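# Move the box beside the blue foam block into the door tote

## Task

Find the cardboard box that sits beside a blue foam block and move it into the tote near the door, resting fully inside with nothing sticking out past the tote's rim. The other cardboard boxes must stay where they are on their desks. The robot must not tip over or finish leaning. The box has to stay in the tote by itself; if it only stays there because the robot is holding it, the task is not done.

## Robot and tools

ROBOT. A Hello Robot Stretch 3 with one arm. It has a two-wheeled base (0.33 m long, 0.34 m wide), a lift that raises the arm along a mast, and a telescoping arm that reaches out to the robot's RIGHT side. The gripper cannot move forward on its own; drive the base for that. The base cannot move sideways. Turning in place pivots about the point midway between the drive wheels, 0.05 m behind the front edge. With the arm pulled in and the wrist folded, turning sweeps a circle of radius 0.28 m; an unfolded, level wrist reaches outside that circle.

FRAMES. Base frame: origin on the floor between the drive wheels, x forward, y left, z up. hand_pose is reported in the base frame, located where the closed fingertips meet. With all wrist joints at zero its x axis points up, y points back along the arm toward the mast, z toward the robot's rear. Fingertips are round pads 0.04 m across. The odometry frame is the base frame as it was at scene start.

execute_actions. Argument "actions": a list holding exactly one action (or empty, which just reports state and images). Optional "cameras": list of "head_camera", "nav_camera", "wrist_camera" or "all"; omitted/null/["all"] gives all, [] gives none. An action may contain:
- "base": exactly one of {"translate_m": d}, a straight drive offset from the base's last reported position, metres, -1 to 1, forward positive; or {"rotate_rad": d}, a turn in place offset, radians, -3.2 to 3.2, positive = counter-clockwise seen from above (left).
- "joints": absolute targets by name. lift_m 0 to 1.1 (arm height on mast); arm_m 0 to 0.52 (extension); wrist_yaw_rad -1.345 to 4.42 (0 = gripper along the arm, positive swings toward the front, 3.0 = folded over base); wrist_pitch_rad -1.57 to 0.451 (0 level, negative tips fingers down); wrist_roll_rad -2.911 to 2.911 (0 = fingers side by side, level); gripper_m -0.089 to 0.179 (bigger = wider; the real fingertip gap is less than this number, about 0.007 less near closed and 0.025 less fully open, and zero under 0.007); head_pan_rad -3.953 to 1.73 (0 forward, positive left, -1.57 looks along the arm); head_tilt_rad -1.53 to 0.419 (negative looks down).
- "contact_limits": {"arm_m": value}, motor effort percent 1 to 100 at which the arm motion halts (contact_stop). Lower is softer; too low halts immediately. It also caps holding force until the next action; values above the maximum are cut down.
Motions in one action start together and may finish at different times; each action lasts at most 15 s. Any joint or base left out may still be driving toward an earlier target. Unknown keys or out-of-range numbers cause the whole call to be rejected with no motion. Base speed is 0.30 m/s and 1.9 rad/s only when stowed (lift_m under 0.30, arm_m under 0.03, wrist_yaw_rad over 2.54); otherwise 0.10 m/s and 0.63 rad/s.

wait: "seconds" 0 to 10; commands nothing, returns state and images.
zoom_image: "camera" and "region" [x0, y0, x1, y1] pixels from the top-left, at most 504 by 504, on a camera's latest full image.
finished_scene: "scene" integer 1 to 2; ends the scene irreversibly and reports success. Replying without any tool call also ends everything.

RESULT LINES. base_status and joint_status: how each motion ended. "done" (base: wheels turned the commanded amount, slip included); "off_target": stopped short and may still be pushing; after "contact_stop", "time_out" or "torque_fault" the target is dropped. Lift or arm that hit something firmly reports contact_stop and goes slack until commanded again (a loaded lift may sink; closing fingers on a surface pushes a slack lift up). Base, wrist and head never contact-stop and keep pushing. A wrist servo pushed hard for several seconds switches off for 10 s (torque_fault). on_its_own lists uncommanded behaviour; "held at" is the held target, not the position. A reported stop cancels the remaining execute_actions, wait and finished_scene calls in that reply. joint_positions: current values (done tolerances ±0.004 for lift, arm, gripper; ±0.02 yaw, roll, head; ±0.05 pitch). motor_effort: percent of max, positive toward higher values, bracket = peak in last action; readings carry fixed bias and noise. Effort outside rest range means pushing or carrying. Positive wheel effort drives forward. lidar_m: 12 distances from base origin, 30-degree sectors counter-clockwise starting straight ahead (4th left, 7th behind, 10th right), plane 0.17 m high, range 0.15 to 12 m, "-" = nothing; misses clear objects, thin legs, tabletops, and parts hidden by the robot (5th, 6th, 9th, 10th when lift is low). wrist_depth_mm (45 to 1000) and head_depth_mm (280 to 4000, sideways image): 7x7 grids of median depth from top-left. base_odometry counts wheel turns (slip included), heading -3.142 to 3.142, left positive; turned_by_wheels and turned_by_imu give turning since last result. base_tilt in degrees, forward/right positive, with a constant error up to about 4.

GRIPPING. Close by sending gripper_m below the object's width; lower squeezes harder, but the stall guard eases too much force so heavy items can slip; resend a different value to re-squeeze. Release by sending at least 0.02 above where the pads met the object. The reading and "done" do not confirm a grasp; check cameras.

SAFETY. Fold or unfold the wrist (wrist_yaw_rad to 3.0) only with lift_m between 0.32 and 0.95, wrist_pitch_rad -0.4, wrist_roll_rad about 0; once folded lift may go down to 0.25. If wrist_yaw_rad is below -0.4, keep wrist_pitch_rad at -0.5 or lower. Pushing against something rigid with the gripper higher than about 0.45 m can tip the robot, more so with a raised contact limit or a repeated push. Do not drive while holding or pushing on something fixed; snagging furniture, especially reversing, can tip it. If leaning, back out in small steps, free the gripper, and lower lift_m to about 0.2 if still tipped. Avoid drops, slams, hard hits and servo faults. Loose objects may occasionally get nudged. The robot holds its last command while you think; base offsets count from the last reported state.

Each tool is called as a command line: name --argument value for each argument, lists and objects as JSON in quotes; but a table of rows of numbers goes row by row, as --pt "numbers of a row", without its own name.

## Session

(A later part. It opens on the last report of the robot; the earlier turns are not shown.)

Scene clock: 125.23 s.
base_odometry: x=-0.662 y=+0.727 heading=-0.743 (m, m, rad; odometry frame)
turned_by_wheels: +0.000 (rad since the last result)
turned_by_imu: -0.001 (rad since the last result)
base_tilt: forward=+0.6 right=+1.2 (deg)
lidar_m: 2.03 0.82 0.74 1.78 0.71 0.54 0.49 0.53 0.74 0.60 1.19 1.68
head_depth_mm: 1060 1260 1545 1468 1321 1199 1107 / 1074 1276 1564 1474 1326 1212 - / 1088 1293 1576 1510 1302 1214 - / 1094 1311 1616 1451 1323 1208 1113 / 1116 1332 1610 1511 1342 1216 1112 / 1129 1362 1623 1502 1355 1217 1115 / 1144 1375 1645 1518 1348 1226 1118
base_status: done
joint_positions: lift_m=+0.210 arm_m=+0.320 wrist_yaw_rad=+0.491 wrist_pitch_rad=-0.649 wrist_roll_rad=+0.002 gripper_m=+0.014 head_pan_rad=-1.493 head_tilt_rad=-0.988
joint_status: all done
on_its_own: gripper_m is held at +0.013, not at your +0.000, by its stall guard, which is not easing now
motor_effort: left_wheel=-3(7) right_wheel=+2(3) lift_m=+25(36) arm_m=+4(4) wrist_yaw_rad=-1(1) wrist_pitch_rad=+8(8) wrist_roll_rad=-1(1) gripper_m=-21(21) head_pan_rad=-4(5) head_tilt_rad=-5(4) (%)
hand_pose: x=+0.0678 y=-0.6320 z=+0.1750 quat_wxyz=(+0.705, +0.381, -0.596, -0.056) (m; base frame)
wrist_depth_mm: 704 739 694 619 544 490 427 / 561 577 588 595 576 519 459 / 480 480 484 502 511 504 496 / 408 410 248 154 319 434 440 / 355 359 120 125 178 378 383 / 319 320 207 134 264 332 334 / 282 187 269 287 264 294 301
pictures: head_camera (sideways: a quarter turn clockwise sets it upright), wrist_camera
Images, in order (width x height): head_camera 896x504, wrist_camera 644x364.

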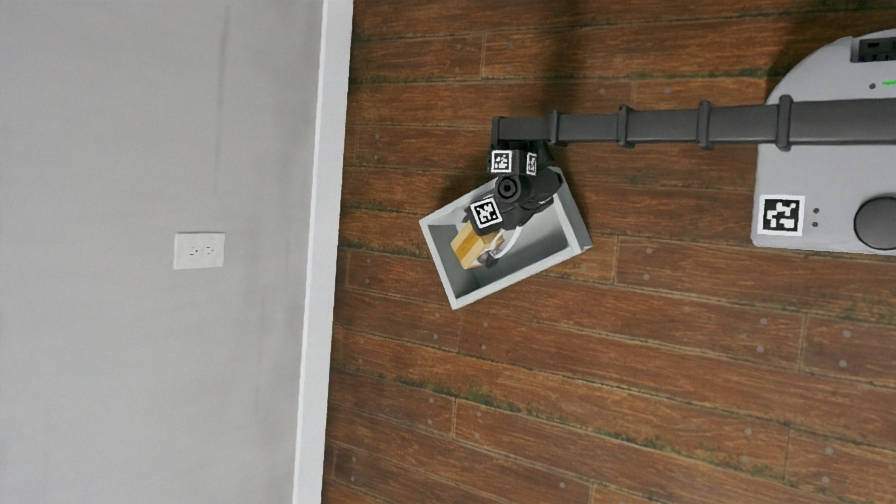

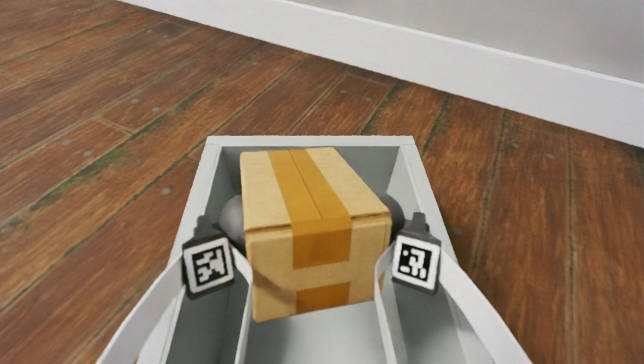

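execute_actions --actions '[{"base":{"translate_m":0.018},"joints":{"lift_m":0.10,"arm_m":0.355}}]' --cameras '["head_camera","wrist_camera"]'

Scene clock: 128.03 s.
base_odometry: x=-0.649 y=+0.715 heading=-0.744 (m, m, rad; odometry frame)
turned_by_wheels: +0.000 (rad since the last result)
turned_by_imu: -0.001 (rad since the last result)
base_tilt: forward=+0.6 right=+1.2 (deg)
lidar_m: 2.03 0.82 0.73 1.85 0.74 0.55 0.51 0.54 0.77 1.14 1.20 1.67
head_depth_mm: 1065 1256 1541 1474 1324 1197 1108 / 1073 1273 1574 1485 1330 1204 - / 1086 1295 1586 1481 1303 1219 - / 1097 1307 1599 1442 1326 1218 1116 / 1114 1338 1612 1500 1343 1220 1105 / 1128 1348 1617 1512 1349 1220 1111 / 1145 1375 1655 1525 1354 1225 1111
base_status: done
joint_positions: lift_m=+0.100 arm_m=+0.355 wrist_yaw_rad=+0.491 wrist_pitch_rad=-0.649 wrist_roll_rad=+0.002 gripper_m=+0.014 head_pan_rad=-1.493 head_tilt_rad=-0.988
joint_status: all done
on_its_own: gripper_m is held at +0.013, not at your +0.000, by its stall guard, which is not easing now
motor_effort: left_wheel=-2(4) right_wheel=+1(5) lift_m=+25(26) arm_m=+5(4) wrist_yaw_rad=-1(0) wrist_pitch_rad=+8(8) wrist_roll_rad=-1(1) gripper_m=-21(22) head_pan_rad=-4(4) head_tilt_rad=-5(5) (%)
hand_pose: x=+0.0678 y=-0.6669 z=+0.0649 quat_wxyz=(+0.705, +0.382, -0.595, -0.057) (m; base frame)
wrist_depth_mm: 474 479 481 503 494 446 396 / 370 174 196 199 201 388 417 / 314 146 226 223 227 151 343 / 115 145 210 153 257 139 279 / 104 145 121 125 162 139 109 / 107 134 197 133 202 131 97 / 106 156 187 188 190 127 95
pictures: head_camera (sideways: a quarter turn clockwise sets it upright), wrist_camera
Images, in order (width x height): head_camera 896x504, wrist_camera 644x364.

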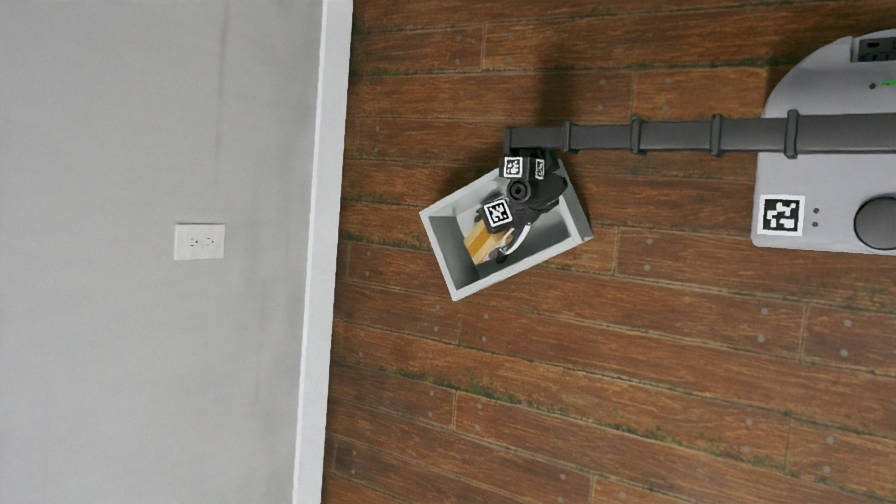

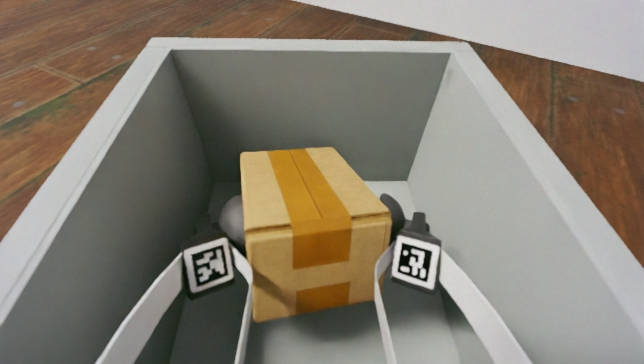

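execute_actions --actions '[{"joints":{"lift_m":0.083}}]' --cameras '["wrist_camera"]'

execute_actions --actions '[{"joints":{"gripper_m":0.095}}]' --cameras '["wrist_camera"]'

execute_actions --actions '[{"joints":{"lift_m":0.22}}]' --cameras '["wrist_camera","head_camera"]'

Scene clock: 129.53 s.
base_odometry: x=-0.649 y=+0.715 heading=-0.744 (m, m, rad; odometry frame)
turned_by_wheels: +0.000 (rad since the last result)
turned_by_imu: +0.000 (rad since the last result)
base_tilt: forward=+0.6 right=+1.2 (deg)
lidar_m: 2.03 0.82 0.73 1.84 0.74 0.55 0.51 0.54 0.77 1.14 1.19 1.68
head_depth_mm: 1062 1258 1556 1478 1320 1193 1110 / 1068 1279 1545 1487 1322 1203 - / 1082 1296 1596 1493 1296 1218 - / 1105 1315 1607 1445 1313 1206 1112 / 1114 1335 1608 1500 1344 1219 1109 / 1131 1354 1623 1509 1360 1221 1112 / 1142 1375 1646 1520 1350 1224 1115
base_status: not commanded
joint_positions: lift_m=+0.083 arm_m=+0.355 wrist_yaw_rad=+0.491 wrist_pitch_rad=-0.649 wrist_roll_rad=+0.002 gripper_m=+0.014 head_pan_rad=-1.493 head_tilt_rad=-0.988
joint_status: all done
on_its_own: gripper_m is held at +0.013, not at your +0.000, by its stall guard, which is not easing now
motor_effort: left_wheel=-2(2) right_wheel=+1(2) lift_m=+25(25) arm_m=+4(4) wrist_yaw_rad=-1(1) wrist_pitch_rad=+8(8) wrist_roll_rad=-1(1) gripper_m=-21(21) head_pan_rad=-4(4) head_tilt_rad=-4(4) (%)
hand_pose: x=+0.0678 y=-0.6669 z=+0.0479 quat_wxyz=(+0.705, +0.382, -0.595, -0.057) (m; base frame)
wrist_depth_mm: 432 174 177 179 182 430 399 / 342 146 197 198 201 150 382 / 111 147 227 225 225 139 300 / 108 146 211 153 239 139 100 / 107 145 120 125 161 139 95 / 107 135 181 134 185 131 95 / 107 156 171 173 174 127 95
pictures: wrist_camera
Images, in order (width x height): wrist_camera 644x364.

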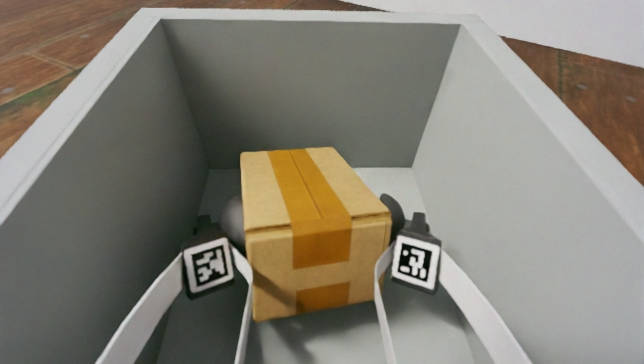

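Scene clock: 130.83 s.
base_odometry: x=-0.649 y=+0.715 heading=-0.744 (m, m, rad; odometry frame)
turned_by_wheels: +0.000 (rad since the last result)
turned_by_imu: +0.000 (rad since the last result)
base_tilt: forward=+0.6 right=+1.2 (deg)
lidar_m: 2.03 0.82 0.73 1.85 0.74 0.55 0.51 0.54 0.77 1.14 1.19 1.68
head_depth_mm: 1057 1256 1543 1484 1328 1204 1107 / 1076 1278 1547 1473 1332 1200 - / 1088 1299 1584 1485 1294 1216 - / 1104 1306 1599 1449 1316 1217 1114 / 1113 1338 1617 1508 1347 1213 1112 / 1127 1349 1627 1518 1350 1218 1111 / 1144 1377 1648 1517 1349 1224 1119
base_status: not commanded
joint_positions: lift_m=+0.083 arm_m=+0.355 wrist_yaw_rad=+0.491 wrist_pitch_rad=-0.649 wrist_roll_rad=+0.002 gripper_m=+0.095 head_pan_rad=-1.493 head_tilt_rad=-0.988
joint_status: all done
motor_effort: left_wheel=-2(2) right_wheel=+1(1) lift_m=+25(25) arm_m=+4(4) wrist_yaw_rad=-1(1) wrist_pitch_rad=+8(8) wrist_roll_rad=-1(1) gripper_m=+0(86) head_pan_rad=-5(5) head_tilt_rad=-4(5) (%)
hand_pose: x=+0.0678 y=-0.6669 z=+0.0479 quat_wxyz=(+0.705, +0.382, -0.595, -0.057) (m; base frame)
wrist_depth_mm: 426 175 176 178 184 432 393 / 344 146 195 198 200 150 384 / 111 146 224 230 226 138 301 / 108 146 236 187 238 138 100 / 107 135 167 159 216 140 95 / 107 125 182 141 190 130 95 / - 156 168 165 176 149 95
pictures: wrist_camera
Images, in order (width x height): wrist_camera 644x364.

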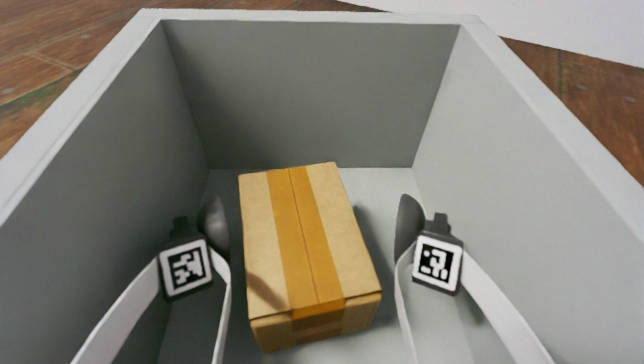

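Scene clock: 132.90 s.
base_odometry: x=-0.649 y=+0.715 heading=-0.744 (m, m, rad; odometry frame)
turned_by_wheels: +0.000 (rad since the last result)
turned_by_imu: -0.001 (rad since the last result)
base_tilt: forward=+0.6 right=+1.2 (deg)
lidar_m: 2.03 0.82 0.74 1.85 0.74 0.55 0.51 0.54 0.77 1.14 1.19 1.68
head_depth_mm: 1058 1261 1550 1470 1327 1200 1111 / 1075 1271 1565 1479 1326 1215 - / 1085 1297 1586 1538 1315 1212 - / 1096 1312 1604 1444 1322 1211 1117 / 1117 1332 1612 1503 1346 1217 1107 / 1124 1349 1616 1519 1354 1219 1111 / 1143 1386 1649 1516 1354 1229 1121
base_status: not commanded
joint_positions: lift_m=+0.220 arm_m=+0.355 wrist_yaw_rad=+0.491 wrist_pitch_rad=-0.648 wrist_roll_rad=+0.002 gripper_m=+0.095 head_pan_rad=-1.493 head_tilt_rad=-0.988
joint_status: all done
motor_effort: left_wheel=-2(2) right_wheel=+1(2) lift_m=+42(45) arm_m=+5(4) wrist_yaw_rad=+0(1) wrist_pitch_rad=+8(8) wrist_roll_rad=-1(1) gripper_m=+1(0) head_pan_rad=-4(4) head_tilt_rad=-5(5) (%)
hand_pose: x=+0.0679 y=-0.6671 z=+0.1845 quat_wxyz=(+0.705, +0.381, -0.596, -0.056) (m; base frame)
wrist_depth_mm: 753 761 683 583 517 455 408 / 589 591 619 600 553 497 440 / 496 491 509 515 517 513 480 / 425 426 349 292 415 441 459 / 367 367 318 332 342 382 396 / 326 327 291 297 307 347 346 / 290 195 281 256 257 295 308
pictures: head_camera (sideways: a quarter turn clockwise sets it upright), wrist_camera
Images, in order (width x height): head_camera 896x504, wrist_camera 644x364.

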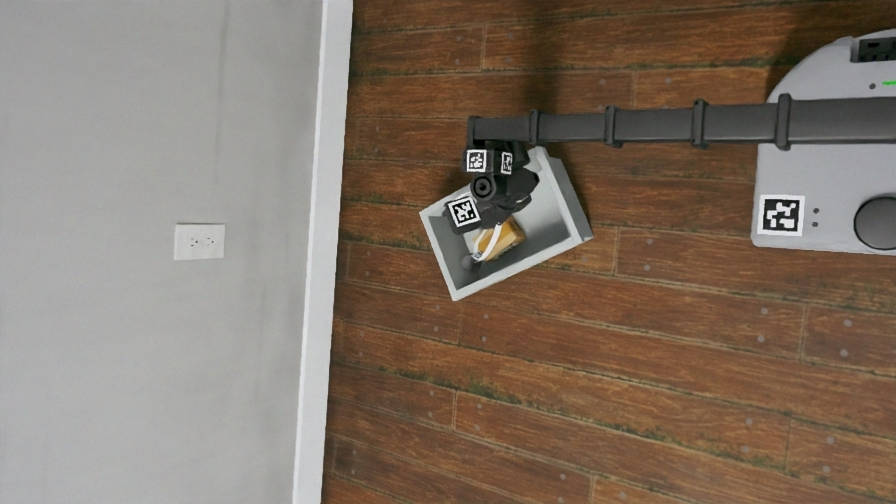

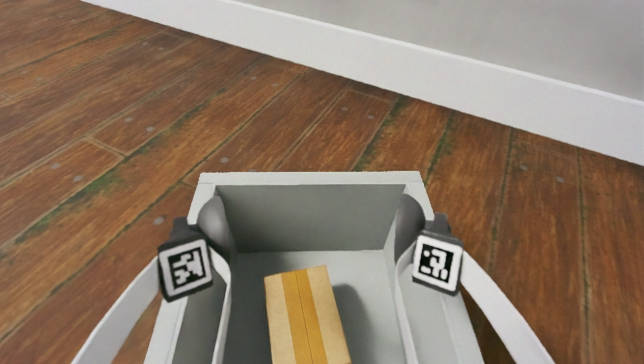

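finished_scene --scene 1

The scene is finished: the task was done.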